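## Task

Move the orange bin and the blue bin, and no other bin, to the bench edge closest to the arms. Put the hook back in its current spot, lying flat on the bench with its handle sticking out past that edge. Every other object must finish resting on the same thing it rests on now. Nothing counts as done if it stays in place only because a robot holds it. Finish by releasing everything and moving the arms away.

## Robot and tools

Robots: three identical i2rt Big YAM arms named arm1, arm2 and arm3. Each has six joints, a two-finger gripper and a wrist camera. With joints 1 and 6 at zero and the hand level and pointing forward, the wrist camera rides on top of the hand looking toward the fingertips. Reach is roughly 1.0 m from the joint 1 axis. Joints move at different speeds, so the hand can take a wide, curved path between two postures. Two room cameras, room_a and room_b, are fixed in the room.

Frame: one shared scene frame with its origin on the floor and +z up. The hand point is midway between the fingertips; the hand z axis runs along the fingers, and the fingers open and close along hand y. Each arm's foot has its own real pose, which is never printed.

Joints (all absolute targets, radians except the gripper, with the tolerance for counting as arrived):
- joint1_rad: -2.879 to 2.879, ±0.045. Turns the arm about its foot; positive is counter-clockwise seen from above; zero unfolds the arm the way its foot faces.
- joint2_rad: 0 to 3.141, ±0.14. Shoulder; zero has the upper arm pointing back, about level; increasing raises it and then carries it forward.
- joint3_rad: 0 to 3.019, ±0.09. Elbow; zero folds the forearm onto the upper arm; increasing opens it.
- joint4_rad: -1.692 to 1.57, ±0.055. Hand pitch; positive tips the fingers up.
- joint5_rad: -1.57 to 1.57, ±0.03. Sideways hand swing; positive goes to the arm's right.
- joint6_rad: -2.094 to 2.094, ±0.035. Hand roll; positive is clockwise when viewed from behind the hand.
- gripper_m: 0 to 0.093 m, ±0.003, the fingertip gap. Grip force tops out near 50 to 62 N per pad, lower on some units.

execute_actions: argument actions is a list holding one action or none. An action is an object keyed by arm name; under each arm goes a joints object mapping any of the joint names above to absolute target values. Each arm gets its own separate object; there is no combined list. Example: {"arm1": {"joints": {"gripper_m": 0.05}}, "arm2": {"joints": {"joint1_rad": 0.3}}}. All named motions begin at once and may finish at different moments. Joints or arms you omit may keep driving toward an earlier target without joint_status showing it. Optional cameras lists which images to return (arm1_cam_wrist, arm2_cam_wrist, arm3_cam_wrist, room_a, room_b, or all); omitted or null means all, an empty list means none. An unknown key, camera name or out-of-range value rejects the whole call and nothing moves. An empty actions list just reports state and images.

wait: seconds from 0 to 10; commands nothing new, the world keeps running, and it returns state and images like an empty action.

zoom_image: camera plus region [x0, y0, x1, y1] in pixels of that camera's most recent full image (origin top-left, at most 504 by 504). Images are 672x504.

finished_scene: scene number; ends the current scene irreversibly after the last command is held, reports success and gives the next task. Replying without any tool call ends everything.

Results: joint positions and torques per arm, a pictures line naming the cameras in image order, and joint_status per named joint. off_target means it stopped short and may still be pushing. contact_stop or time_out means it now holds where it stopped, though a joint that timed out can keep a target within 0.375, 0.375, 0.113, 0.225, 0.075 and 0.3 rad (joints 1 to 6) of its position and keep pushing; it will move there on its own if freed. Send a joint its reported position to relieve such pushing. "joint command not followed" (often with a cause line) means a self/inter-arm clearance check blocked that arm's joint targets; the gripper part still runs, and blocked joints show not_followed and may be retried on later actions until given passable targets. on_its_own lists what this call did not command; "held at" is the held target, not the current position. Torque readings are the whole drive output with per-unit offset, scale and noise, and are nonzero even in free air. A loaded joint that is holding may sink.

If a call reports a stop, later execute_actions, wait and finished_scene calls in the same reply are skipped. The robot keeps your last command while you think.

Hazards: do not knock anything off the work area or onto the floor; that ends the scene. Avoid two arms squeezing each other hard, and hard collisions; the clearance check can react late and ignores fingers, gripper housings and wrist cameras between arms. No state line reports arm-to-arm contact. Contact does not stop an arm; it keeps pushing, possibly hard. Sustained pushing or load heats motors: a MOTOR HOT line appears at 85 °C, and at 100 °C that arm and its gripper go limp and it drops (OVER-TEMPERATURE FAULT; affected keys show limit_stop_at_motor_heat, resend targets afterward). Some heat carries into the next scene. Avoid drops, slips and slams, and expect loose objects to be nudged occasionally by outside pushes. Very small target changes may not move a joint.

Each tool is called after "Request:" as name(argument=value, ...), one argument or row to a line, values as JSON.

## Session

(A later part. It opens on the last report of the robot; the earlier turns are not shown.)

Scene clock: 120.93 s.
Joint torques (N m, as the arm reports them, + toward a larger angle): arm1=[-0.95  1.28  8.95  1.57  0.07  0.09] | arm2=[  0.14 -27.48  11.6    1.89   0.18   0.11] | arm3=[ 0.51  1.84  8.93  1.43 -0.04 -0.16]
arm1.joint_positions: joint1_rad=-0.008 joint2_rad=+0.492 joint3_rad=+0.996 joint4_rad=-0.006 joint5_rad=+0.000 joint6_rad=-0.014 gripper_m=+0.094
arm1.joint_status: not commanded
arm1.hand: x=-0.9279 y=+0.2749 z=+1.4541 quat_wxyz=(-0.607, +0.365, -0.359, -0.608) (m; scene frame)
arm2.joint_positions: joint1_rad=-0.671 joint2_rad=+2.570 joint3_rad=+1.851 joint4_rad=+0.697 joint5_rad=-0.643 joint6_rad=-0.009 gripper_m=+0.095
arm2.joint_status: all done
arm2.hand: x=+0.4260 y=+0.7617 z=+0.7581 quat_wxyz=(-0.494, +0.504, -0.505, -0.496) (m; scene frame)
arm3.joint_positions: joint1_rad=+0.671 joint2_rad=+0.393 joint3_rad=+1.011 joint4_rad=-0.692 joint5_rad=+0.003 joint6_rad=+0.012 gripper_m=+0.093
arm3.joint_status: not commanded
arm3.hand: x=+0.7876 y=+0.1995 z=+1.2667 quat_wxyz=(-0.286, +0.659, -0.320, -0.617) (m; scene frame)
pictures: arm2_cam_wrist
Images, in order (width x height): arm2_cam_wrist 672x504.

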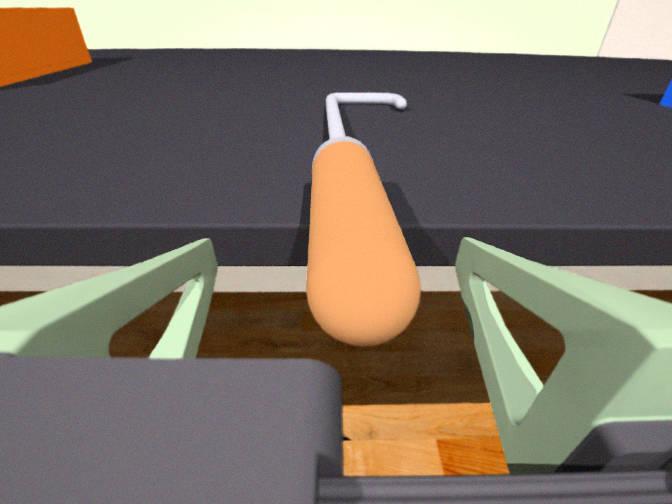

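Request:
execute_actions(
  actions=[
    {"arm2":{"joints":{"joint3_rad":1.945}}},
  ],
  cameras=[],
)

Request:
execute_actions(
  actions=[
    {"arm2":{"joints":{"gripper_m":0}}},
  ],
  cameras=["arm2_cam_wrist"],
)

Request:
execute_actions(
  actions=[
    {"arm2":{"joints":{"joint2_rad":2.49,"joint6_rad":0.7}}},
  ],
  cameras=["arm2_cam_wrist"],
)

Request:
execute_actions(
  actions=[
    {"arm2":{"joints":{"joint2_rad":2.44,"joint6_rad":1.57}}},
  ],
  cameras=["arm2_cam_wrist"],
)

Scene clock: 126.07 s.
Joint torques (N m, as the arm reports them, + toward a larger angle): arm1=[-0.95  1.29  8.94  1.57  0.07  0.1 ] | arm2=[ -0.2  -27.49  11.34   1.87   0.19   0.14] | arm3=[ 0.33  2.83  8.93  1.32 -0.02 -0.11]
arm1.joint_positions: joint1_rad=-0.008 joint2_rad=+0.492 joint3_rad=+0.996 joint4_rad=-0.006 joint5_rad=+0.000 joint6_rad=-0.014 gripper_m=+0.094
arm1.joint_status: not commanded
arm1.hand: x=-0.9279 y=+0.2749 z=+1.4541 quat_wxyz=(-0.607, +0.365, -0.359, -0.608) (m; scene frame)
arm2.joint_positions: joint1_rad=-0.671 joint2_rad=+2.572 joint3_rad=+1.892 joint4_rad=+0.697 joint5_rad=-0.643 joint6_rad=-0.009 gripper_m=+0.095
arm2.joint_status: all done
arm2.hand: x=+0.4319 y=+0.7697 z=+0.7773 quat_wxyz=(-0.508, +0.502, -0.492, -0.498) (m; scene frame)
arm3.joint_positions: joint1_rad=+0.671 joint2_rad=+0.393 joint3_rad=+1.011 joint4_rad=-0.692 joint5_rad=+0.003 joint6_rad=+0.012 gripper_m=+0.093
arm3.joint_status: not commanded
arm3.hand: x=+0.7876 y=+0.1995 z=+1.2667 quat_wxyz=(-0.286, +0.659, -0.320, -0.617) (m; scene frame)
pictures: none
No camera images: the call's "cameras" was empty. Leave "cameras" out to get every camera's image.

Scene clock: 126.80 s.
Joint torques (N m, as the arm reports them, + toward a larger angle): arm1=[-0.94  1.29  8.94  1.56  0.07  0.1 ] | arm2=[ -0.29 -27.69  11.39   1.82   0.15   0.13] | arm3=[ 0.03  2.34  9.    1.48  0.02 -0.14]
arm1.joint_positions: joint1_rad=-0.008 joint2_rad=+0.492 joint3_rad=+0.996 joint4_rad=-0.006 joint5_rad=+0.000 joint6_rad=-0.014 gripper_m=+0.094
arm1.joint_status: not commanded
arm1.hand: x=-0.9279 y=+0.2749 z=+1.4541 quat_wxyz=(-0.607, +0.365, -0.359, -0.608) (m; scene frame)
arm2.joint_positions: joint1_rad=-0.671 joint2_rad=+2.572 joint3_rad=+1.892 joint4_rad=+0.697 joint5_rad=-0.643 joint6_rad=-0.009 gripper_m=+0.030
arm2.joint_status: gripper_m off_target (ended at +0.030, target +0.000)
arm2.hand: x=+0.4317 y=+0.7698 z=+0.7774 quat_wxyz=(-0.508, +0.502, -0.492, -0.498) (m; scene frame)
arm3.joint_positions: joint1_rad=+0.671 joint2_rad=+0.393 joint3_rad=+1.011 joint4_rad=-0.692 joint5_rad=+0.003 joint6_rad=+0.012 gripper_m=+0.093
arm3.joint_status: not commanded
arm3.hand: x=+0.7876 y=+0.1995 z=+1.2667 quat_wxyz=(-0.286, +0.659, -0.320, -0.617) (m; scene frame)
pictures: arm2_cam_wrist
Images, in order (width x height): arm2_cam_wrist 672x504.

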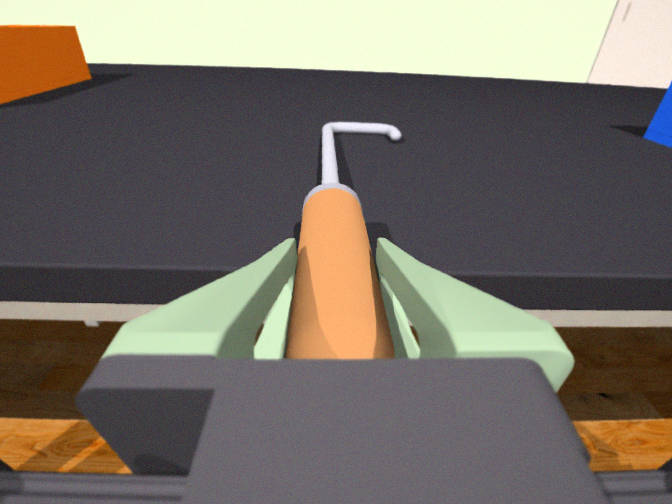

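Scene clock: 128.47 s.
Joint torques (N m, as the arm reports them, + toward a larger angle): arm1=[-0.98  1.29  8.95  1.57  0.06  0.09] | arm2=[ -0.1  -32.34  11.49   1.91   0.12   0.22] | arm3=[-0.35  2.64  8.9   1.25  0.03 -0.17]
arm1.joint_positions: joint1_rad=-0.008 joint2_rad=+0.492 joint3_rad=+0.996 joint4_rad=-0.006 joint5_rad=+0.000 joint6_rad=-0.014 gripper_m=+0.094
arm1.joint_status: not commanded
arm1.hand: x=-0.9279 y=+0.2749 z=+1.4541 quat_wxyz=(-0.607, +0.365, -0.359, -0.608) (m; scene frame)
arm2.joint_positions: joint1_rad=-0.671 joint2_rad=+2.535 joint3_rad=+1.892 joint4_rad=+0.697 joint5_rad=-0.642 joint6_rad=+0.675 gripper_m=+0.030
arm2.joint_status: all done
arm2.hand: x=+0.4333 y=+0.7720 z=+0.8088 quat_wxyz=(-0.323, +0.310, -0.619, -0.645) (m; scene frame)
arm3.joint_positions: joint1_rad=+0.671 joint2_rad=+0.393 joint3_rad=+1.011 joint4_rad=-0.692 joint5_rad=+0.003 joint6_rad=+0.012 gripper_m=+0.093
arm3.joint_status: not commanded
arm3.hand: x=+0.7876 y=+0.1995 z=+1.2667 quat_wxyz=(-0.286, +0.659, -0.320, -0.617) (m; scene frame)
pictures: arm2_cam_wrist
Images, in order (width x height): arm2_cam_wrist 672x504.

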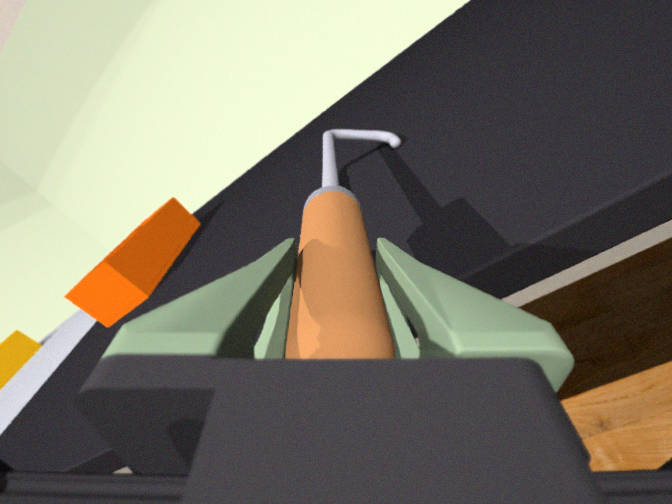

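Scene clock: 130.43 s.
Joint torques (N m, as the arm reports them, + toward a larger angle): arm1=[-0.99  1.25  8.94  1.56  0.07  0.09] | arm2=[  0.09 -32.61  11.79   2.03   0.16   0.25] | arm3=[-0.06  2.22  8.82  1.52 -0.01 -0.16]
arm1.joint_positions: joint1_rad=-0.008 joint2_rad=+0.492 joint3_rad=+0.996 joint4_rad=-0.006 joint5_rad=+0.000 joint6_rad=-0.014 gripper_m=+0.094
arm1.joint_status: not commanded
arm1.hand: x=-0.9279 y=+0.2749 z=+1.4541 quat_wxyz=(-0.607, +0.365, -0.359, -0.608) (m; scene frame)
arm2.joint_positions: joint1_rad=-0.671 joint2_rad=+2.488 joint3_rad=+1.892 joint4_rad=+0.693 joint5_rad=-0.642 joint6_rad=+1.536 gripper_m=+0.030
arm2.joint_status: all done
arm2.hand: x=+0.4344 y=+0.7735 z=+0.8489 quat_wxyz=(-0.034, +0.033, -0.679, -0.733) (m; scene frame)
arm3.joint_positions: joint1_rad=+0.671 joint2_rad=+0.393 joint3_rad=+1.011 joint4_rad=-0.692 joint5_rad=+0.003 joint6_rad=+0.012 gripper_m=+0.093
arm3.joint_status: not commanded
arm3.hand: x=+0.7876 y=+0.1995 z=+1.2667 quat_wxyz=(-0.286, +0.659, -0.320, -0.617) (m; scene frame)
pictures: arm2_cam_wrist
Images, in order (width x height): arm2_cam_wrist 672x504.

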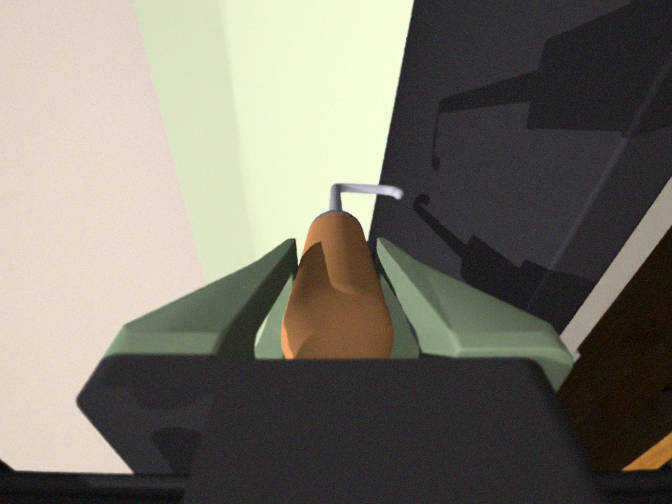

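Request:
execute_actions(
  actions=[
    {"arm2":{"joints":{"joint2_rad":2.2,"joint4_rad":0.5,"joint5_rad":0,"joint6_rad":1.95}}},
  ],
  cameras=["arm2_cam_wrist"],
)

Request:
execute_actions(
  actions=[
    {"arm2":{"joints":{"joint1_rad":0.0,"joint6_rad":1.57}},"arm1":{"joints":{"joint1_rad":-0.7,"joint4_rad":-0.6}}},
  ],
  cameras=["arm2_cam_wrist","arm1_cam_wrist","room_a"],
)

Scene clock: 135.97 s.
Joint torques (N m, as the arm reports them, + toward a larger angle): arm1=[-1.01  1.27  8.94  1.56  0.06  0.09] | arm2=[ -0.48 -31.63  12.72   2.38   0.13   0.26] | arm3=[ 0.72  2.56  8.87  1.56  0.01 -0.16]
arm1.joint_positions: joint1_rad=-0.008 joint2_rad=+0.492 joint3_rad=+0.996 joint4_rad=-0.006 joint5_rad=+0.000 joint6_rad=-0.014 gripper_m=+0.094
arm1.joint_status: not commanded
arm1.hand: x=-0.9279 y=+0.2749 z=+1.4541 quat_wxyz=(-0.607, +0.365, -0.359, -0.608) (m; scene frame)
arm2.joint_positions: joint1_rad=-0.668 joint2_rad=+2.249 joint3_rad=+1.892 joint4_rad=+0.472 joint5_rad=-0.001 joint6_rad=+1.918 gripper_m=+0.030
arm2.joint_status: all done
arm2.hand: x=+0.5286 y=+0.7329 z=+1.0138 quat_wxyz=(-0.109, -0.314, -0.586, -0.739) (m; scene frame)
arm3.joint_positions: joint1_rad=+0.671 joint2_rad=+0.393 joint3_rad=+1.011 joint4_rad=-0.692 joint5_rad=+0.003 joint6_rad=+0.012 gripper_m=+0.093
arm3.joint_status: not commanded
arm3.hand: x=+0.7876 y=+0.1995 z=+1.2667 quat_wxyz=(-0.286, +0.659, -0.320, -0.617) (m; scene frame)
pictures: arm2_cam_wrist
Images, in order (width x height): arm2_cam_wrist 672x504.

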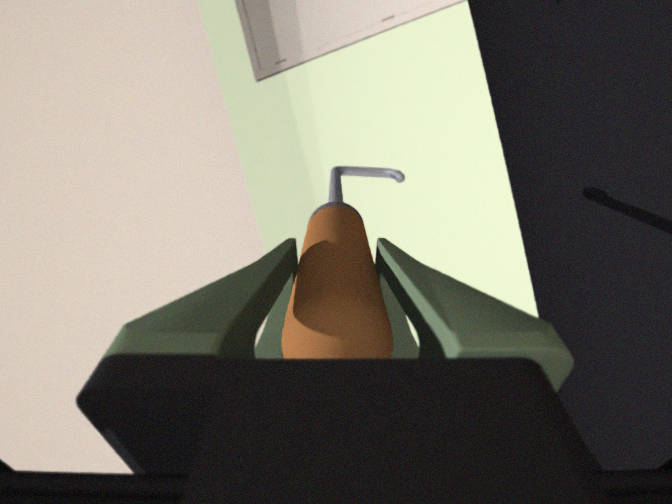

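Scene clock: 138.53 s.
Joint torques (N m, as the arm reports them, + toward a larger angle): arm1=[-1.86  0.73  9.32  1.53  0.06  0.1 ] | arm2=[ -1.25 -31.74  12.77   2.52   0.09   0.14] | arm3=[ 0.31  2.15  8.85  1.49  0.02 -0.15]
arm1.joint_positions: joint1_rad=-0.695 joint2_rad=+0.493 joint3_rad=+0.996 joint4_rad=-0.594 joint5_rad=+0.000 joint6_rad=-0.014 gripper_m=+0.094
arm1.joint_status: all done
arm1.hand: x=-0.7382 y=+0.2376 z=+1.3133 quat_wxyz=(-0.607, +0.325, -0.665, -0.288) (m; scene frame)
arm2.joint_positions: joint1_rad=+0.008 joint2_rad=+2.249 joint3_rad=+1.892 joint4_rad=+0.472 joint5_rad=-0.001 joint6_rad=+1.547 gripper_m=+0.030
arm2.joint_status: all done
arm2.hand: x=-0.0499 y=+0.9131 z=+1.0128 quat_wxyz=(+0.004, +0.021, -0.665, -0.746) (m; scene frame)
arm3.joint_positions: joint1_rad=+0.671 joint2_rad=+0.393 joint3_rad=+1.011 joint4_rad=-0.692 joint5_rad=+0.003 joint6_rad=+0.012 gripper_m=+0.093
arm3.joint_status: not commanded
arm3.hand: x=+0.7876 y=+0.1995 z=+1.2667 quat_wxyz=(-0.286, +0.659, -0.320, -0.617) (m; scene frame)
pictures: arm1_cam_wrist, arm2_cam_wrist, room_a
Images, in order (width x height): arm1_cam_wrist 672x504, arm2_cam_wrist 672x504, room_a 672x504.

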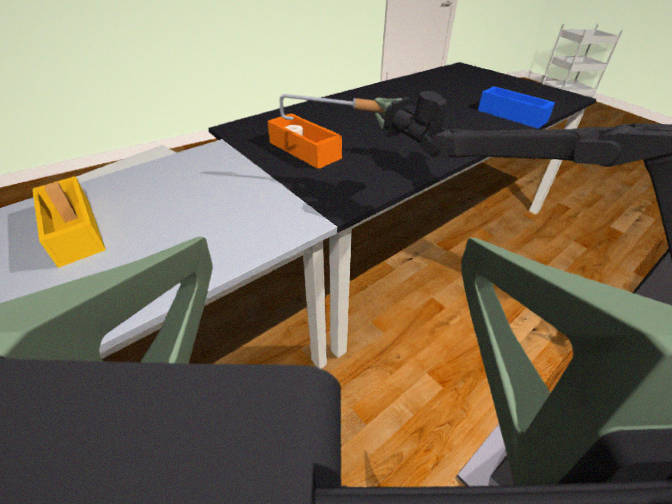

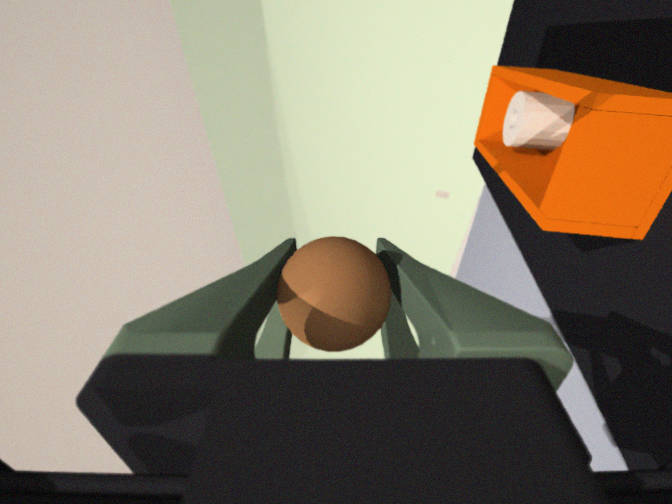

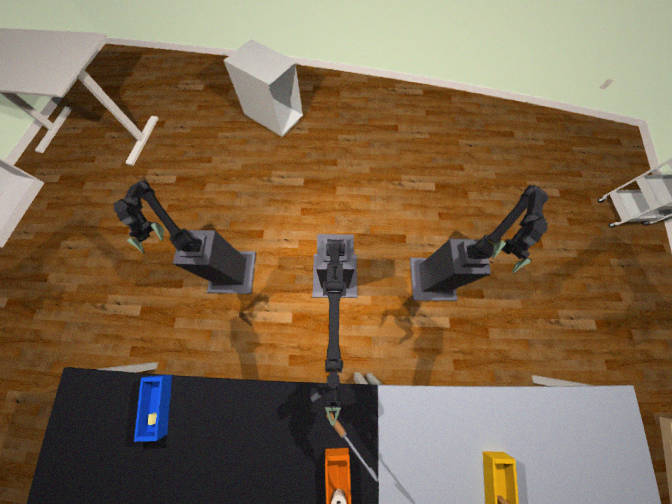

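Request:
execute_actions(
  actions=[
    {"arm2":{"joints":{"joint3_rad":2.05,"joint4_rad":0.25,"joint6_rad":2.05}}},
  ],
  cameras=["arm2_cam_wrist"],
)

Request:
execute_actions(
  actions=[
    {"arm2":{"joints":{"joint6_rad":1.6}}},
  ],
  cameras=["arm2_cam_wrist","room_a"],
)

Scene clock: 144.20 s.
Joint torques (N m, as the arm reports them, + toward a larger angle): arm1=[-1.85  0.75  9.33  1.52  0.06  0.09] | arm2=[ -1.46 -31.74  16.81   2.32   0.09   0.39] | arm3=[ 0.07  1.94  8.95  1.44 -0.04 -0.14]
arm1.joint_positions: joint1_rad=-0.695 joint2_rad=+0.493 joint3_rad=+0.996 joint4_rad=-0.594 joint5_rad=+0.000 joint6_rad=-0.014 gripper_m=+0.094
arm1.joint_status: not commanded
arm1.hand: x=-0.7382 y=+0.2376 z=+1.3133 quat_wxyz=(-0.607, +0.325, -0.665, -0.288) (m; scene frame)
arm2.joint_positions: joint1_rad=+0.008 joint2_rad=+2.249 joint3_rad=+1.940 joint4_rad=+0.229 joint5_rad=-0.001 joint6_rad=+1.999 gripper_m=+0.030
arm2.joint_status: joint3_rad time_out (moved +0.049 of +0.158); joint6_rad time_out (moved +0.452 of +0.503); the others done
arm2.on_its_own: joint3_rad reads +1.940 and still pushes toward +2.050 since a time_out; joint6_rad reads +1.999 and still pushes toward +2.050 since a time_out
arm2.hand: x=-0.0501 y=+0.9200 z=+0.9828 quat_wxyz=(+0.156, -0.142, -0.721, -0.660) (m; scene frame)
arm3.joint_positions: joint1_rad=+0.671 joint2_rad=+0.393 joint3_rad=+1.011 joint4_rad=-0.692 joint5_rad=+0.003 joint6_rad=+0.012 gripper_m=+0.093
arm3.joint_status: not commanded
arm3.hand: x=+0.7876 y=+0.1995 z=+1.2667 quat_wxyz=(-0.286, +0.659, -0.320, -0.617) (m; scene frame)
pictures: arm2_cam_wrist
Images, in order (width x height): arm2_cam_wrist 672x504.

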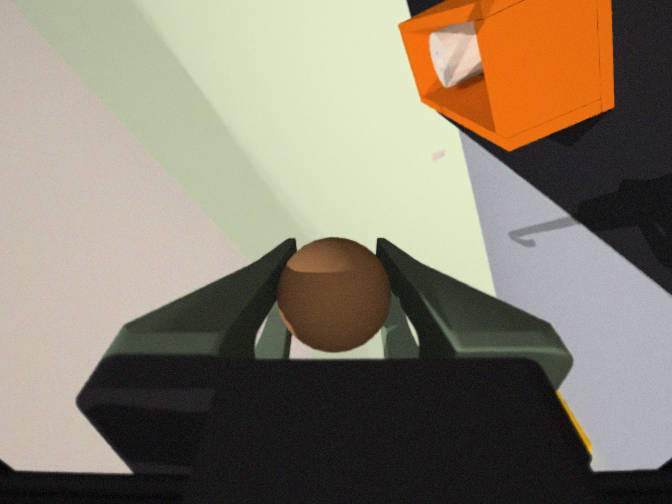

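not run: a stop came earlier in this reply.

Request:
execute_actions(
  actions=[
    {"arm2":{"joints":{"joint1_rad":0.08,"joint3_rad":2.0,"joint4_rad":0.36,"joint5_rad":0.6,"joint6_rad":1.6}}},
  ],
  cameras=["arm2_cam_wrist","arm1_cam_wrist","room_a"],
)

Scene clock: 148.13 s.
Joint torques (N m, as the arm reports them, + toward a larger angle): arm1=[-1.86  0.75  9.33  1.52  0.06  0.09] | arm2=[ -1.29 -31.68  13.19   3.03   0.11   0.13] | arm3=[ 0.56  2.36  8.84  1.41 -0.04 -0.1 ]
arm1.joint_positions: joint1_rad=-0.695 joint2_rad=+0.493 joint3_rad=+0.996 joint4_rad=-0.594 joint5_rad=+0.000 joint6_rad=-0.014 gripper_m=+0.094
arm1.joint_status: not commanded
arm1.hand: x=-0.7382 y=+0.2376 z=+1.3133 quat_wxyz=(-0.607, +0.325, -0.665, -0.288) (m; scene frame)
arm2.joint_positions: joint1_rad=+0.079 joint2_rad=+2.249 joint3_rad=+1.940 joint4_rad=+0.314 joint5_rad=+0.598 joint6_rad=+1.578 gripper_m=+0.030
arm2.joint_status: all done
arm2.hand: x=-0.0161 y=+0.8968 z=+1.0036 quat_wxyz=(-0.169, -0.175, -0.684, -0.688) (m; scene frame)
arm3.joint_positions: joint1_rad=+0.671 joint2_rad=+0.393 joint3_rad=+1.011 joint4_rad=-0.692 joint5_rad=+0.003 joint6_rad=+0.012 gripper_m=+0.093
arm3.joint_status: not commanded
arm3.hand: x=+0.7876 y=+0.1995 z=+1.2667 quat_wxyz=(-0.286, +0.659, -0.320, -0.617) (m; scene frame)
pictures: arm1_cam_wrist, arm2_cam_wrist, room_a
Images, in order (width x height): arm1_cam_wrist 672x504, arm2_cam_wrist 672x504, room_a 672x504.

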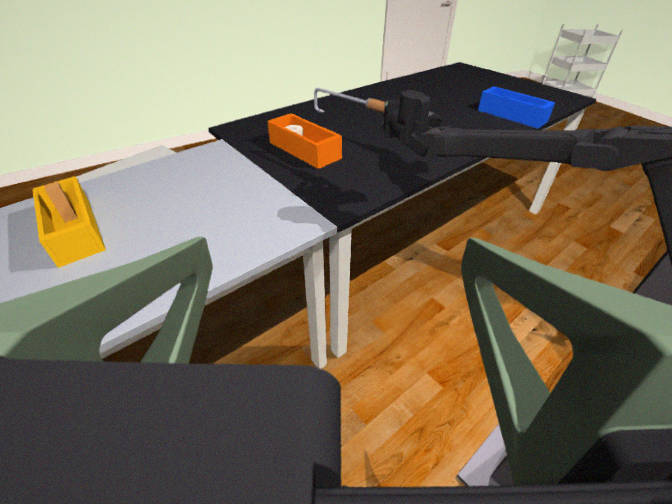

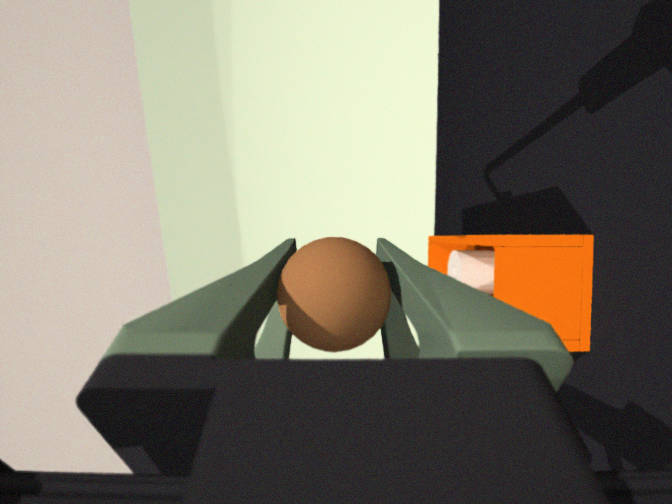

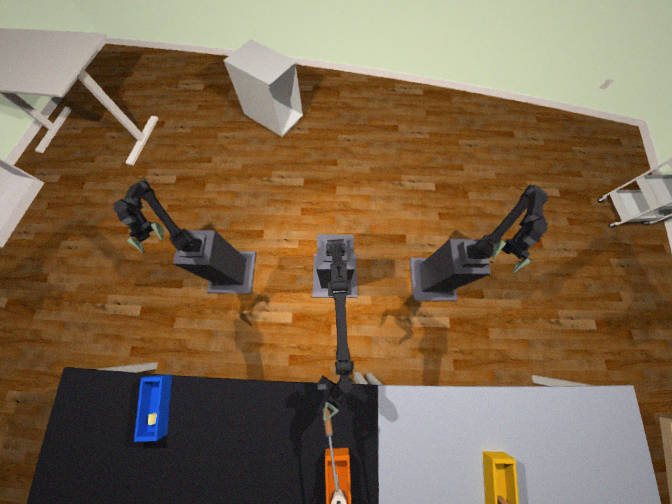

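Request:
execute_actions(
  actions=[
    {"arm2":{"joints":{"joint2_rad":2.41,"joint3_rad":2.02,"joint4_rad":0.5}}},
  ],
  cameras=["arm1_cam_wrist"],
)

Request:
zoom_image(
  camera="arm1_cam_wrist",
  region=[240,70,450,210],
)

Scene clock: 154.23 s.
Joint torques (N m, as the arm reports them, + toward a larger angle): arm1=[-1.86  0.74  9.32  1.52  0.06  0.09] | arm2=[ -0.33 -33.08  13.33   2.1    0.11   0.13] | arm3=[-0.09  2.49  8.9   1.44  0.   -0.19]
arm1.joint_positions: joint1_rad=-0.695 joint2_rad=+0.493 joint3_rad=+0.996 joint4_rad=-0.594 joint5_rad=+0.000 joint6_rad=-0.014 gripper_m=+0.094
arm1.joint_status: not commanded
arm1.hand: x=-0.7382 y=+0.2376 z=+1.3133 quat_wxyz=(-0.607, +0.325, -0.665, -0.288) (m; scene frame)
arm2.joint_positions: joint1_rad=+0.079 joint2_rad=+2.462 joint3_rad=+1.950 joint4_rad=+0.479 joint5_rad=+0.599 joint6_rad=+1.579 gripper_m=+0.030
arm2.joint_status: all done
arm2.hand: x=-0.0175 y=+0.9122 z=+0.8566 quat_wxyz=(-0.174, -0.170, -0.696, -0.675) (m; scene frame)
arm3.joint_positions: joint1_rad=+0.671 joint2_rad=+0.393 joint3_rad=+1.011 joint4_rad=-0.692 joint5_rad=+0.003 joint6_rad=+0.012 gripper_m=+0.093
arm3.joint_status: not commanded
arm3.hand: x=+0.7876 y=+0.1995 z=+1.2667 quat_wxyz=(-0.286, +0.659, -0.320, -0.617) (m; scene frame)
pictures: arm1_cam_wrist
Images, in order (width x height): arm1_cam_wrist 672x504.

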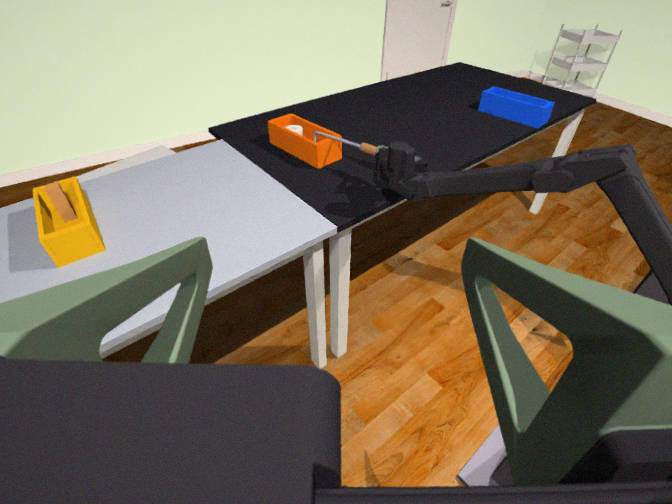

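Region (240, 70, 450, 210) of arm1_cam_wrist's 672x504 image, scaled by 2.400, with more detail than that image has.

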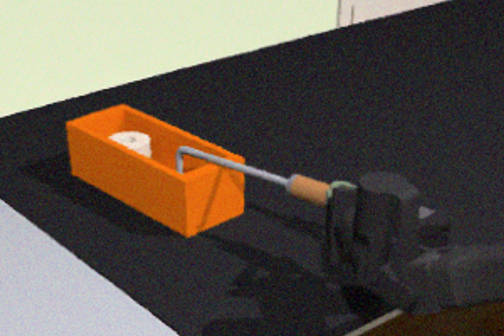

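Request:
execute_actions(
  actions=[
    {"arm2":{"joints":{"joint2_rad":2.245,"joint3_rad":1.655,"joint4_rad":0.7}}},
  ],
  cameras=[],
)

Request:
execute_actions(
  actions=[
    {"arm2":{"joints":{"joint2_rad":2.105,"joint3_rad":1.375,"joint4_rad":0.84,"joint5_rad":0.45}}},
  ],
  cameras=[],
)

Request:
execute_actions(
  actions=[
    {"arm2":{"joints":{"joint1_rad":0.04,"joint2_rad":1.98,"joint3_rad":1.115,"joint4_rad":0.97,"joint5_rad":0.3}}},
  ],
  cameras=["arm1_cam_wrist","room_a"],
)

Scene clock: 159.80 s.
Joint torques (N m, as the arm reports them, + toward a larger angle): arm1=[-1.84  0.74  9.33  1.52  0.06  0.09] | arm2=[  0.04 -27.8    8.62   2.32   0.04   0.08] | arm3=[ 0.09  2.03  8.95  1.44 -0.01 -0.13]
arm1.joint_positions: joint1_rad=-0.695 joint2_rad=+0.493 joint3_rad=+0.996 joint4_rad=-0.594 joint5_rad=+0.000 joint6_rad=-0.014 gripper_m=+0.094
arm1.joint_status: not commanded
arm1.hand: x=-0.7382 y=+0.2376 z=+1.3133 quat_wxyz=(-0.607, +0.325, -0.665, -0.288) (m; scene frame)
arm2.joint_positions: joint1_rad=+0.079 joint2_rad=+2.270 joint3_rad=+1.644 joint4_rad=+0.675 joint5_rad=+0.599 joint6_rad=+1.587 gripper_m=+0.030
arm2.joint_status: all done
arm2.hand: x=-0.0105 y=+0.8477 z=+0.8996 quat_wxyz=(-0.161, -0.183, -0.668, -0.703) (m; scene frame)
arm3.joint_positions: joint1_rad=+0.671 joint2_rad=+0.393 joint3_rad=+1.011 joint4_rad=-0.692 joint5_rad=+0.003 joint6_rad=+0.012 gripper_m=+0.093
arm3.joint_status: not commanded
arm3.hand: x=+0.7876 y=+0.1995 z=+1.2667 quat_wxyz=(-0.286, +0.659, -0.320, -0.617) (m; scene frame)
pictures: none
No camera images: the call's "cameras" was empty. Leave "cameras" out to get every camera's image.

Scene clock: 160.83 s.
Joint torques (N m, as the arm reports them, + toward a larger angle): arm1=[-1.85  0.76  9.33  1.53  0.06  0.09] | arm2=[ -0.7  -26.67   8.64   2.98  -0.07   0.16] | arm3=[ 0.71  1.96  8.94  1.32  0.03 -0.15]
arm1.joint_positions: joint1_rad=-0.695 joint2_rad=+0.493 joint3_rad=+0.996 joint4_rad=-0.594 joint5_rad=+0.000 joint6_rad=-0.014 gripper_m=+0.094
arm1.joint_status: not commanded
arm1.hand: x=-0.7382 y=+0.2376 z=+1.3133 quat_wxyz=(-0.607, +0.325, -0.665, -0.288) (m; scene frame)
arm2.joint_positions: joint1_rad=+0.080 joint2_rad=+2.145 joint3_rad=+1.355 joint4_rad=+0.796 joint5_rad=+0.452 joint6_rad=+1.577 gripper_m=+0.030
arm2.joint_status: all done
arm2.hand: x=-0.0267 y=+0.7848 z=+0.8773 quat_wxyz=(-0.118, -0.123, -0.694, -0.699) (m; scene frame)
arm3.joint_positions: joint1_rad=+0.671 joint2_rad=+0.393 joint3_rad=+1.011 joint4_rad=-0.692 joint5_rad=+0.003 joint6_rad=+0.012 gripper_m=+0.093
arm3.joint_status: not commanded
arm3.hand: x=+0.7876 y=+0.1995 z=+1.2667 quat_wxyz=(-0.286, +0.659, -0.320, -0.617) (m; scene frame)
pictures: none
No camera images: the call's "cameras" was empty. Leave "cameras" out to get every camera's image.

Scene clock: 161.87 s.
Joint torques (N m, as the arm reports them, + toward a larger angle): arm1=[-1.85  0.76  9.33  1.52  0.06  0.09] | arm2=[ -0.72 -23.2    7.58   3.07  -0.1    0.16] | arm3=[-0.27  2.32  8.98  1.59 -0.04 -0.17]
arm1.joint_positions: joint1_rad=-0.695 joint2_rad=+0.493 joint3_rad=+0.996 joint4_rad=-0.594 joint5_rad=+0.000 joint6_rad=-0.014 gripper_m=+0.094
arm1.joint_status: not commanded
arm1.hand: x=-0.7382 y=+0.2376 z=+1.3133 quat_wxyz=(-0.607, +0.325, -0.665, -0.288) (m; scene frame)
arm2.joint_positions: joint1_rad=+0.042 joint2_rad=+2.011 joint3_rad=+1.098 joint4_rad=+0.927 joint5_rad=+0.304 joint6_rad=+1.576 gripper_m=+0.030
arm2.joint_status: all done
arm2.hand: x=-0.0159 y=+0.7172 z=+0.8809 quat_wxyz=(-0.080, -0.085, -0.697, -0.707) (m; scene frame)
arm3.joint_positions: joint1_rad=+0.671 joint2_rad=+0.393 joint3_rad=+1.011 joint4_rad=-0.692 joint5_rad=+0.003 joint6_rad=+0.012 gripper_m=+0.093
arm3.joint_status: not commanded
arm3.hand: x=+0.7876 y=+0.1995 z=+1.2667 quat_wxyz=(-0.286, +0.659, -0.320, -0.617) (m; scene frame)
pictures: arm1_cam_wrist, room_a
Images, in order (width x height): arm1_cam_wrist 672x504, room_a 672x504.

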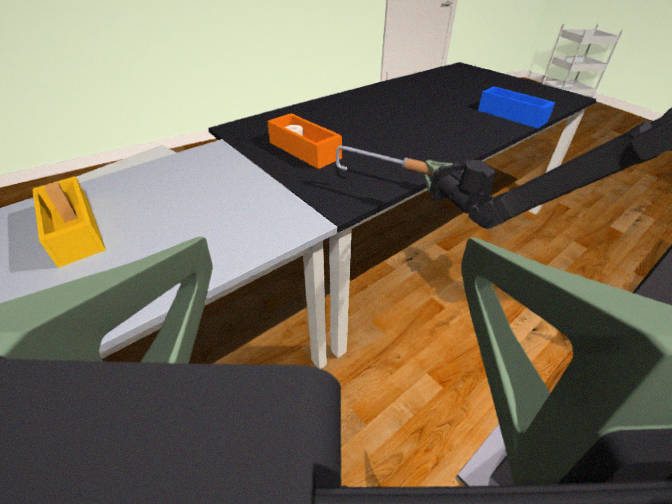

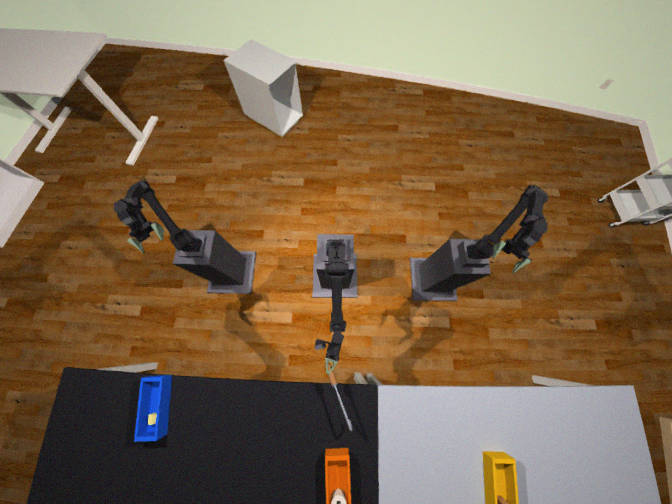

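Slipped out; redo, lower.

Request:
execute_actions(
  actions=[
    {"arm2":{"joints":{"joint1_rad":0.08,"joint3_rad":1.55,"joint4_rad":0.7,"joint5_rad":0.6}}},
  ],
  cameras=[],
)

Request:
execute_actions(
  actions=[
    {"arm2":{"joints":{"joint2_rad":2.22,"joint3_rad":2.03,"joint4_rad":0.4}}},
  ],
  cameras=["room_a"],
)

Scene clock: 165.17 s.
Joint torques (N m, as the arm reports them, + toward a larger angle): arm1=[-1.86  0.75  9.33  1.52  0.06  0.09] | arm2=[ -0.23 -25.31  13.61   2.     0.09   0.22] | arm3=[-0.2   2.15  8.92  1.55  0.01 -0.19]
arm1.joint_positions: joint1_rad=-0.695 joint2_rad=+0.493 joint3_rad=+0.996 joint4_rad=-0.594 joint5_rad=+0.000 joint6_rad=-0.014 gripper_m=+0.094
arm1.joint_status: not commanded
arm1.hand: x=-0.7382 y=+0.2376 z=+1.3133 quat_wxyz=(-0.607, +0.325, -0.665, -0.288) (m; scene frame)
arm2.joint_positions: joint1_rad=+0.081 joint2_rad=+2.009 joint3_rad=+1.474 joint4_rad=+0.678 joint5_rad=+0.597 joint6_rad=+1.570 gripper_m=+0.030
arm2.joint_status: all done
arm2.hand: x=-0.0065 y=+0.7918 z=+1.0166 quat_wxyz=(-0.154, -0.187, -0.637, -0.732) (m; scene frame)
arm3.joint_positions: joint1_rad=+0.671 joint2_rad=+0.393 joint3_rad=+1.011 joint4_rad=-0.692 joint5_rad=+0.003 joint6_rad=+0.012 gripper_m=+0.093
arm3.joint_status: not commanded
arm3.hand: x=+0.7876 y=+0.1995 z=+1.2667 quat_wxyz=(-0.286, +0.659, -0.320, -0.617) (m; scene frame)
pictures: none
No camera images: the call's "cameras" was empty. Leave "cameras" out to get every camera's image.

Scene clock: 167.63 s.
Joint torques (N m, as the arm reports them, + toward a larger angle): arm1=[-1.86  0.74  9.33  1.53  0.06  0.1 ] | arm2=[ -0.71 -31.4   15.84   2.34  -0.03   0.15] | arm3=[ 0.54  2.53  8.83  1.41 -0.03 -0.17]
arm1.joint_positions: joint1_rad=-0.695 joint2_rad=+0.493 joint3_rad=+0.996 joint4_rad=-0.594 joint5_rad=+0.000 joint6_rad=-0.014 gripper_m=+0.094
arm1.joint_status: not commanded
arm1.hand: x=-0.7382 y=+0.2376 z=+1.3133 quat_wxyz=(-0.607, +0.325, -0.665, -0.288) (m; scene frame)
arm2.joint_positions: joint1_rad=+0.081 joint2_rad=+2.266 joint3_rad=+1.931 joint4_rad=+0.374 joint5_rad=+0.601 joint6_rad=+1.576 gripper_m=+0.030
arm2.joint_status: joint3_rad time_out (moved +0.457 of +0.556); the others done
arm2.on_its_own: joint3_rad reads +1.931 and still pushes toward +2.030 since a time_out
arm2.hand: x=-0.0174 y=+0.8975 z=+0.9961 quat_wxyz=(-0.166, -0.178, -0.673, -0.699) (m; scene frame)
arm3.joint_positions: joint1_rad=+0.671 joint2_rad=+0.393 joint3_rad=+1.011 joint4_rad=-0.692 joint5_rad=+0.003 joint6_rad=+0.012 gripper_m=+0.093
arm3.joint_status: not commanded
arm3.hand: x=+0.7876 y=+0.1995 z=+1.2667 quat_wxyz=(-0.286, +0.659, -0.320, -0.617) (m; scene frame)
pictures: room_a
Images, in order (width x height): room_a 672x504.

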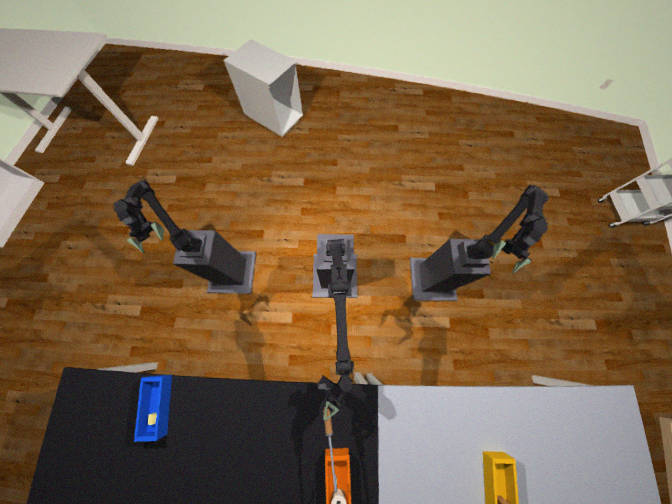

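Request:
execute_actions(
  actions=[
    {"arm2":{"joints":{"joint2_rad":2.39,"joint3_rad":1.96,"joint4_rad":0.5}}},
  ],
  cameras=[],
)

Request:
execute_actions(
  actions=[
    {"arm2":{"joints":{"joint2_rad":2.33,"joint3_rad":1.79,"joint4_rad":0.6}}},
  ],
  cameras=[],
)

Request:
execute_actions(
  actions=[
    {"arm2":{"joints":{"joint2_rad":2.24,"joint3_rad":1.61,"joint4_rad":0.69}}},
  ],
  cameras=["arm1_cam_wrist"],
)

Scene clock: 172.73 s.
Joint torques (N m, as the arm reports them, + toward a larger angle): arm1=[-1.89  0.76  9.32  1.52  0.06  0.1 ] | arm2=[ -0.43 -33.82  10.38   2.12  -0.03   0.12] | arm3=[-0.29  1.84  8.82  1.33 -0.02 -0.14]
arm1.joint_positions: joint1_rad=-0.695 joint2_rad=+0.493 joint3_rad=+0.996 joint4_rad=-0.594 joint5_rad=+0.000 joint6_rad=-0.014 gripper_m=+0.094
arm1.joint_status: not commanded
arm1.hand: x=-0.7382 y=+0.2376 z=+1.3133 quat_wxyz=(-0.607, +0.325, -0.665, -0.288) (m; scene frame)
arm2.joint_positions: joint1_rad=+0.081 joint2_rad=+2.445 joint3_rad=+1.931 joint4_rad=+0.479 joint5_rad=+0.602 joint6_rad=+1.579 gripper_m=+0.030
arm2.joint_status: all done
arm2.hand: x=-0.0184 y=+0.9085 z=+0.8612 quat_wxyz=(-0.175, -0.170, -0.697, -0.674) (m; scene frame)
arm3.joint_positions: joint1_rad=+0.671 joint2_rad=+0.393 joint3_rad=+1.011 joint4_rad=-0.692 joint5_rad=+0.003 joint6_rad=+0.012 gripper_m=+0.093
arm3.joint_status: not commanded
arm3.hand: x=+0.7876 y=+0.1995 z=+1.2667 quat_wxyz=(-0.286, +0.659, -0.320, -0.617) (m; scene frame)
pictures: none
No camera images: the call's "cameras" was empty. Leave "cameras" out to get every camera's image.

Scene clock: 173.57 s.
Joint torques (N m, as the arm reports them, + toward a larger angle): arm1=[-1.87  0.78  9.32  1.52  0.06  0.1 ] | arm2=[ -0.31 -31.92   8.41   2.77   0.02   0.14] | arm3=[ 0.73  2.19  8.88  1.53  0.02 -0.17]
arm1.joint_positions: joint1_rad=-0.695 joint2_rad=+0.493 joint3_rad=+0.996 joint4_rad=-0.594 joint5_rad=+0.000 joint6_rad=-0.014 gripper_m=+0.094
arm1.joint_status: not commanded
arm1.hand: x=-0.7382 y=+0.2376 z=+1.3133 quat_wxyz=(-0.607, +0.325, -0.665, -0.288) (m; scene frame)
arm2.joint_positions: joint1_rad=+0.081 joint2_rad=+2.381 joint3_rad=+1.784 joint4_rad=+0.562 joint5_rad=+0.601 joint6_rad=+1.579 gripper_m=+0.030
arm2.joint_status: all done
arm2.hand: x=-0.0153 y=+0.8791 z=+0.8557 quat_wxyz=(-0.174, -0.170, -0.697, -0.675) (m; scene frame)
arm3.joint_positions: joint1_rad=+0.671 joint2_rad=+0.393 joint3_rad=+1.011 joint4_rad=-0.692 joint5_rad=+0.003 joint6_rad=+0.012 gripper_m=+0.093
arm3.joint_status: not commanded
arm3.hand: x=+0.7876 y=+0.1995 z=+1.2667 quat_wxyz=(-0.286, +0.659, -0.320, -0.617) (m; scene frame)
pictures: none
No camera images: the call's "cameras" was empty. Leave "cameras" out to get every camera's image.

Scene clock: 174.40 s.
Joint torques (N m, as the arm reports them, + toward a larger angle): arm1=[-1.88  0.73  9.32  1.52  0.06  0.09] | arm2=[ -0.68 -30.16   7.95   2.84   0.09   0.15] | arm3=[ 0.49  1.95  8.86  1.56 -0.03 -0.14]
arm1.joint_positions: joint1_rad=-0.695 joint2_rad=+0.493 joint3_rad=+0.996 joint4_rad=-0.594 joint5_rad=+0.000 joint6_rad=-0.014 gripper_m=+0.094
arm1.joint_status: not commanded
arm1.hand: x=-0.7382 y=+0.2376 z=+1.3133 quat_wxyz=(-0.607, +0.325, -0.665, -0.288) (m; scene frame)
arm2.joint_positions: joint1_rad=+0.081 joint2_rad=+2.291 joint3_rad=+1.604 joint4_rad=+0.649 joint5_rad=+0.599 joint6_rad=+1.578 gripper_m=+0.030
arm2.joint_status: all done
arm2.hand: x=-0.0112 y=+0.8387 z=+0.8562 quat_wxyz=(-0.174, -0.169, -0.697, -0.674) (m; scene frame)
arm3.joint_positions: joint1_rad=+0.671 joint2_rad=+0.393 joint3_rad=+1.011 joint4_rad=-0.692 joint5_rad=+0.003 joint6_rad=+0.012 gripper_m=+0.093
arm3.joint_status: not commanded
arm3.hand: x=+0.7876 y=+0.1995 z=+1.2667 quat_wxyz=(-0.286, +0.659, -0.320, -0.617) (m; scene frame)
pictures: arm1_cam_wrist
Images, in order (width x height): arm1_cam_wrist 672x504.

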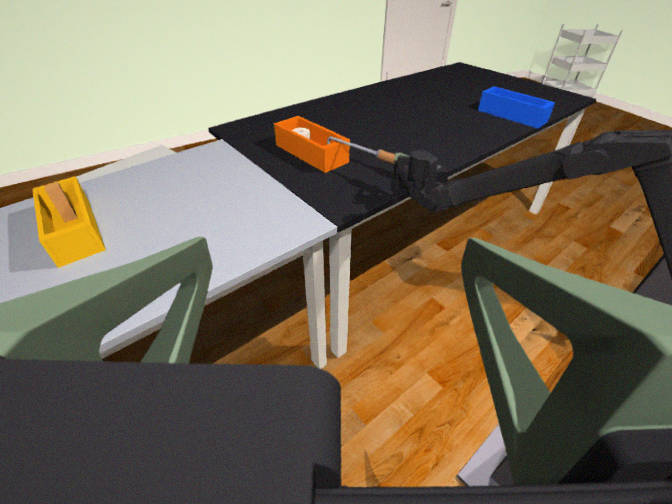

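Request:
execute_actions(
  actions=[
    {"arm2":{"joints":{"joint2_rad":2.12,"joint3_rad":1.38,"joint4_rad":0.81}}},
  ],
  cameras=[],
)

Request:
execute_actions(
  actions=[
    {"arm2":{"joints":{"joint2_rad":2.0,"joint3_rad":1.14,"joint4_rad":0.93}}},
  ],
  cameras=[],
)

Request:
execute_actions(
  actions=[
    {"arm2":{"joints":{"joint2_rad":1.885,"joint3_rad":0.9,"joint4_rad":1.05}}},
  ],
  cameras=[],
)

Request:
execute_actions(
  actions=[
    {"arm2":{"joints":{"joint2_rad":1.81,"joint3_rad":0.75,"joint4_rad":1.125}}},
  ],
  cameras=["arm1_cam_wrist","room_a"],
)

Scene clock: 180.00 s.
Joint torques (N m, as the arm reports them, + toward a larger angle): arm1=[-1.88  0.75  9.33  1.53  0.06  0.09] | arm2=[ -0.46 -27.01   7.57   2.92   0.11   0.13] | arm3=[ 0.37  2.52  9.08  1.52  0.03 -0.18]
arm1.joint_positions: joint1_rad=-0.695 joint2_rad=+0.493 joint3_rad=+0.996 joint4_rad=-0.594 joint5_rad=+0.000 joint6_rad=-0.014 gripper_m=+0.094
arm1.joint_status: not commanded
arm1.hand: x=-0.7382 y=+0.2376 z=+1.3133 quat_wxyz=(-0.607, +0.325, -0.665, -0.288) (m; scene frame)
arm2.joint_positions: joint1_rad=+0.081 joint2_rad=+2.162 joint3_rad=+1.371 joint4_rad=+0.767 joint5_rad=+0.598 joint6_rad=+1.577 gripper_m=+0.030
arm2.joint_status: all done
arm2.hand: x=-0.0048 y=+0.7790 z=+0.8659 quat_wxyz=(-0.173, -0.170, -0.694, -0.678) (m; scene frame)
arm3.joint_positions: joint1_rad=+0.671 joint2_rad=+0.393 joint3_rad=+1.011 joint4_rad=-0.692 joint5_rad=+0.003 joint6_rad=+0.012 gripper_m=+0.093
arm3.joint_status: not commanded
arm3.hand: x=+0.7876 y=+0.1995 z=+1.2667 quat_wxyz=(-0.286, +0.659, -0.320, -0.617) (m; scene frame)
pictures: none
No camera images: the call's "cameras" was empty. Leave "cameras" out to get every camera's image.

Scene clock: 180.97 s.
Joint torques (N m, as the arm reports them, + toward a larger angle): arm1=[-1.85  0.76  9.33  1.53  0.06  0.09] | arm2=[ -0.44 -23.63   7.08   2.88   0.11   0.15] | arm3=[ 0.27  2.58  8.91  1.48  0.03 -0.14]
arm1.joint_positions: joint1_rad=-0.695 joint2_rad=+0.493 joint3_rad=+0.996 joint4_rad=-0.594 joint5_rad=+0.000 joint6_rad=-0.014 gripper_m=+0.094
arm1.joint_status: not commanded
arm1.hand: x=-0.7382 y=+0.2376 z=+1.3133 quat_wxyz=(-0.607, +0.325, -0.665, -0.288) (m; scene frame)
arm2.joint_positions: joint1_rad=+0.081 joint2_rad=+2.036 joint3_rad=+1.130 joint4_rad=+0.887 joint5_rad=+0.598 joint6_rad=+1.576 gripper_m=+0.030
arm2.joint_status: all done
arm2.hand: x=+0.0028 y=+0.7096 z=+0.8695 quat_wxyz=(-0.172, -0.170, -0.692, -0.680) (m; scene frame)
arm3.joint_positions: joint1_rad=+0.671 joint2_rad=+0.393 joint3_rad=+1.011 joint4_rad=-0.692 joint5_rad=+0.003 joint6_rad=+0.012 gripper_m=+0.093
arm3.joint_status: not commanded
arm3.hand: x=+0.7876 y=+0.1995 z=+1.2667 quat_wxyz=(-0.286, +0.659, -0.320, -0.617) (m; scene frame)
pictures: none
No camera images: the call's "cameras" was empty. Leave "cameras" out to get every camera's image.

Scene clock: 181.90 s.
Joint torques (N m, as the arm reports them, + toward a larger angle): arm1=[-1.85  0.77  9.32  1.52  0.06  0.1 ] | arm2=[ -0.71 -20.28   6.39   2.86   0.12   0.17] | arm3=[ 0.42  2.79  8.85  1.46  0.02 -0.14]
arm1.joint_positions: joint1_rad=-0.695 joint2_rad=+0.493 joint3_rad=+0.996 joint4_rad=-0.594 joint5_rad=+0.000 joint6_rad=-0.014 gripper_m=+0.094
arm1.joint_status: not commanded
arm1.hand: x=-0.7382 y=+0.2376 z=+1.3133 quat_wxyz=(-0.607, +0.325, -0.665, -0.288) (m; scene frame)
arm2.joint_positions: joint1_rad=+0.081 joint2_rad=+1.916 joint3_rad=+0.889 joint4_rad=+1.008 joint5_rad=+0.598 joint6_rad=+1.575 gripper_m=+0.030
arm2.joint_status: all done
arm2.hand: x=+0.0112 y=+0.6335 z=+0.8688 quat_wxyz=(-0.173, -0.170, -0.692, -0.680) (m; scene frame)
arm3.joint_positions: joint1_rad=+0.671 joint2_rad=+0.393 joint3_rad=+1.011 joint4_rad=-0.692 joint5_rad=+0.003 joint6_rad=+0.012 gripper_m=+0.093
arm3.joint_status: not commanded
arm3.hand: x=+0.7876 y=+0.1995 z=+1.2667 quat_wxyz=(-0.286, +0.659, -0.320, -0.617) (m; scene frame)
pictures: none
No camera images: the call's "cameras" was empty. Leave "cameras" out to get every camera's image.

Scene clock: 182.70 s.
Joint torques (N m, as the arm reports them, + toward a larger angle): arm1=[-1.86  0.76  9.33  1.52  0.06  0.1 ] | arm2=[ -0.42 -18.29   5.78   3.09   0.15   0.16] | arm3=[ 1.07  2.54  8.98  1.44 -0.01 -0.15]
arm1.joint_positions: joint1_rad=-0.695 joint2_rad=+0.493 joint3_rad=+0.996 joint4_rad=-0.594 joint5_rad=+0.000 joint6_rad=-0.014 gripper_m=+0.094
arm1.joint_status: not commanded
arm1.hand: x=-0.7382 y=+0.2376 z=+1.3133 quat_wxyz=(-0.607, +0.325, -0.665, -0.288) (m; scene frame)
arm2.joint_positions: joint1_rad=+0.081 joint2_rad=+1.846 joint3_rad=+0.738 joint4_rad=+1.079 joint5_rad=+0.598 joint6_rad=+1.575 gripper_m=+0.030
arm2.joint_status: all done
arm2.hand: x=+0.0166 y=+0.5831 z=+0.8647 quat_wxyz=(-0.174, -0.169, -0.695, -0.677) (m; scene frame)
arm3.joint_positions: joint1_rad=+0.671 joint2_rad=+0.393 joint3_rad=+1.011 joint4_rad=-0.692 joint5_rad=+0.003 joint6_rad=+0.012 gripper_m=+0.093
arm3.joint_status: not commanded
arm3.hand: x=+0.7876 y=+0.1995 z=+1.2667 quat_wxyz=(-0.286, +0.659, -0.320, -0.617) (m; scene frame)
pictures: arm1_cam_wrist, room_a
Images, in order (width x height): arm1_cam_wrist 672x504, room_a 672x504.

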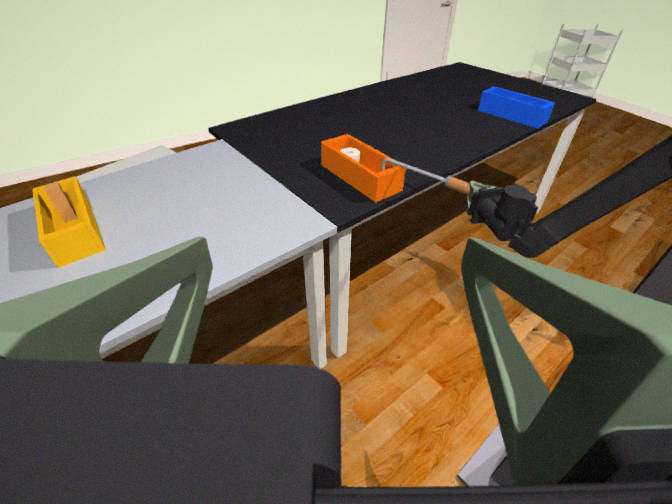

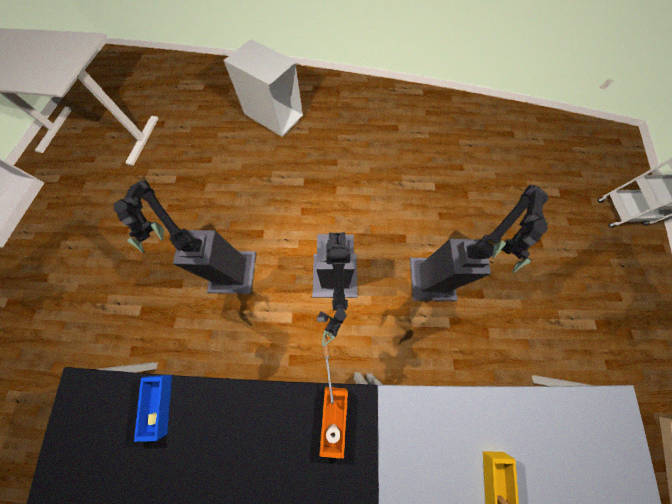

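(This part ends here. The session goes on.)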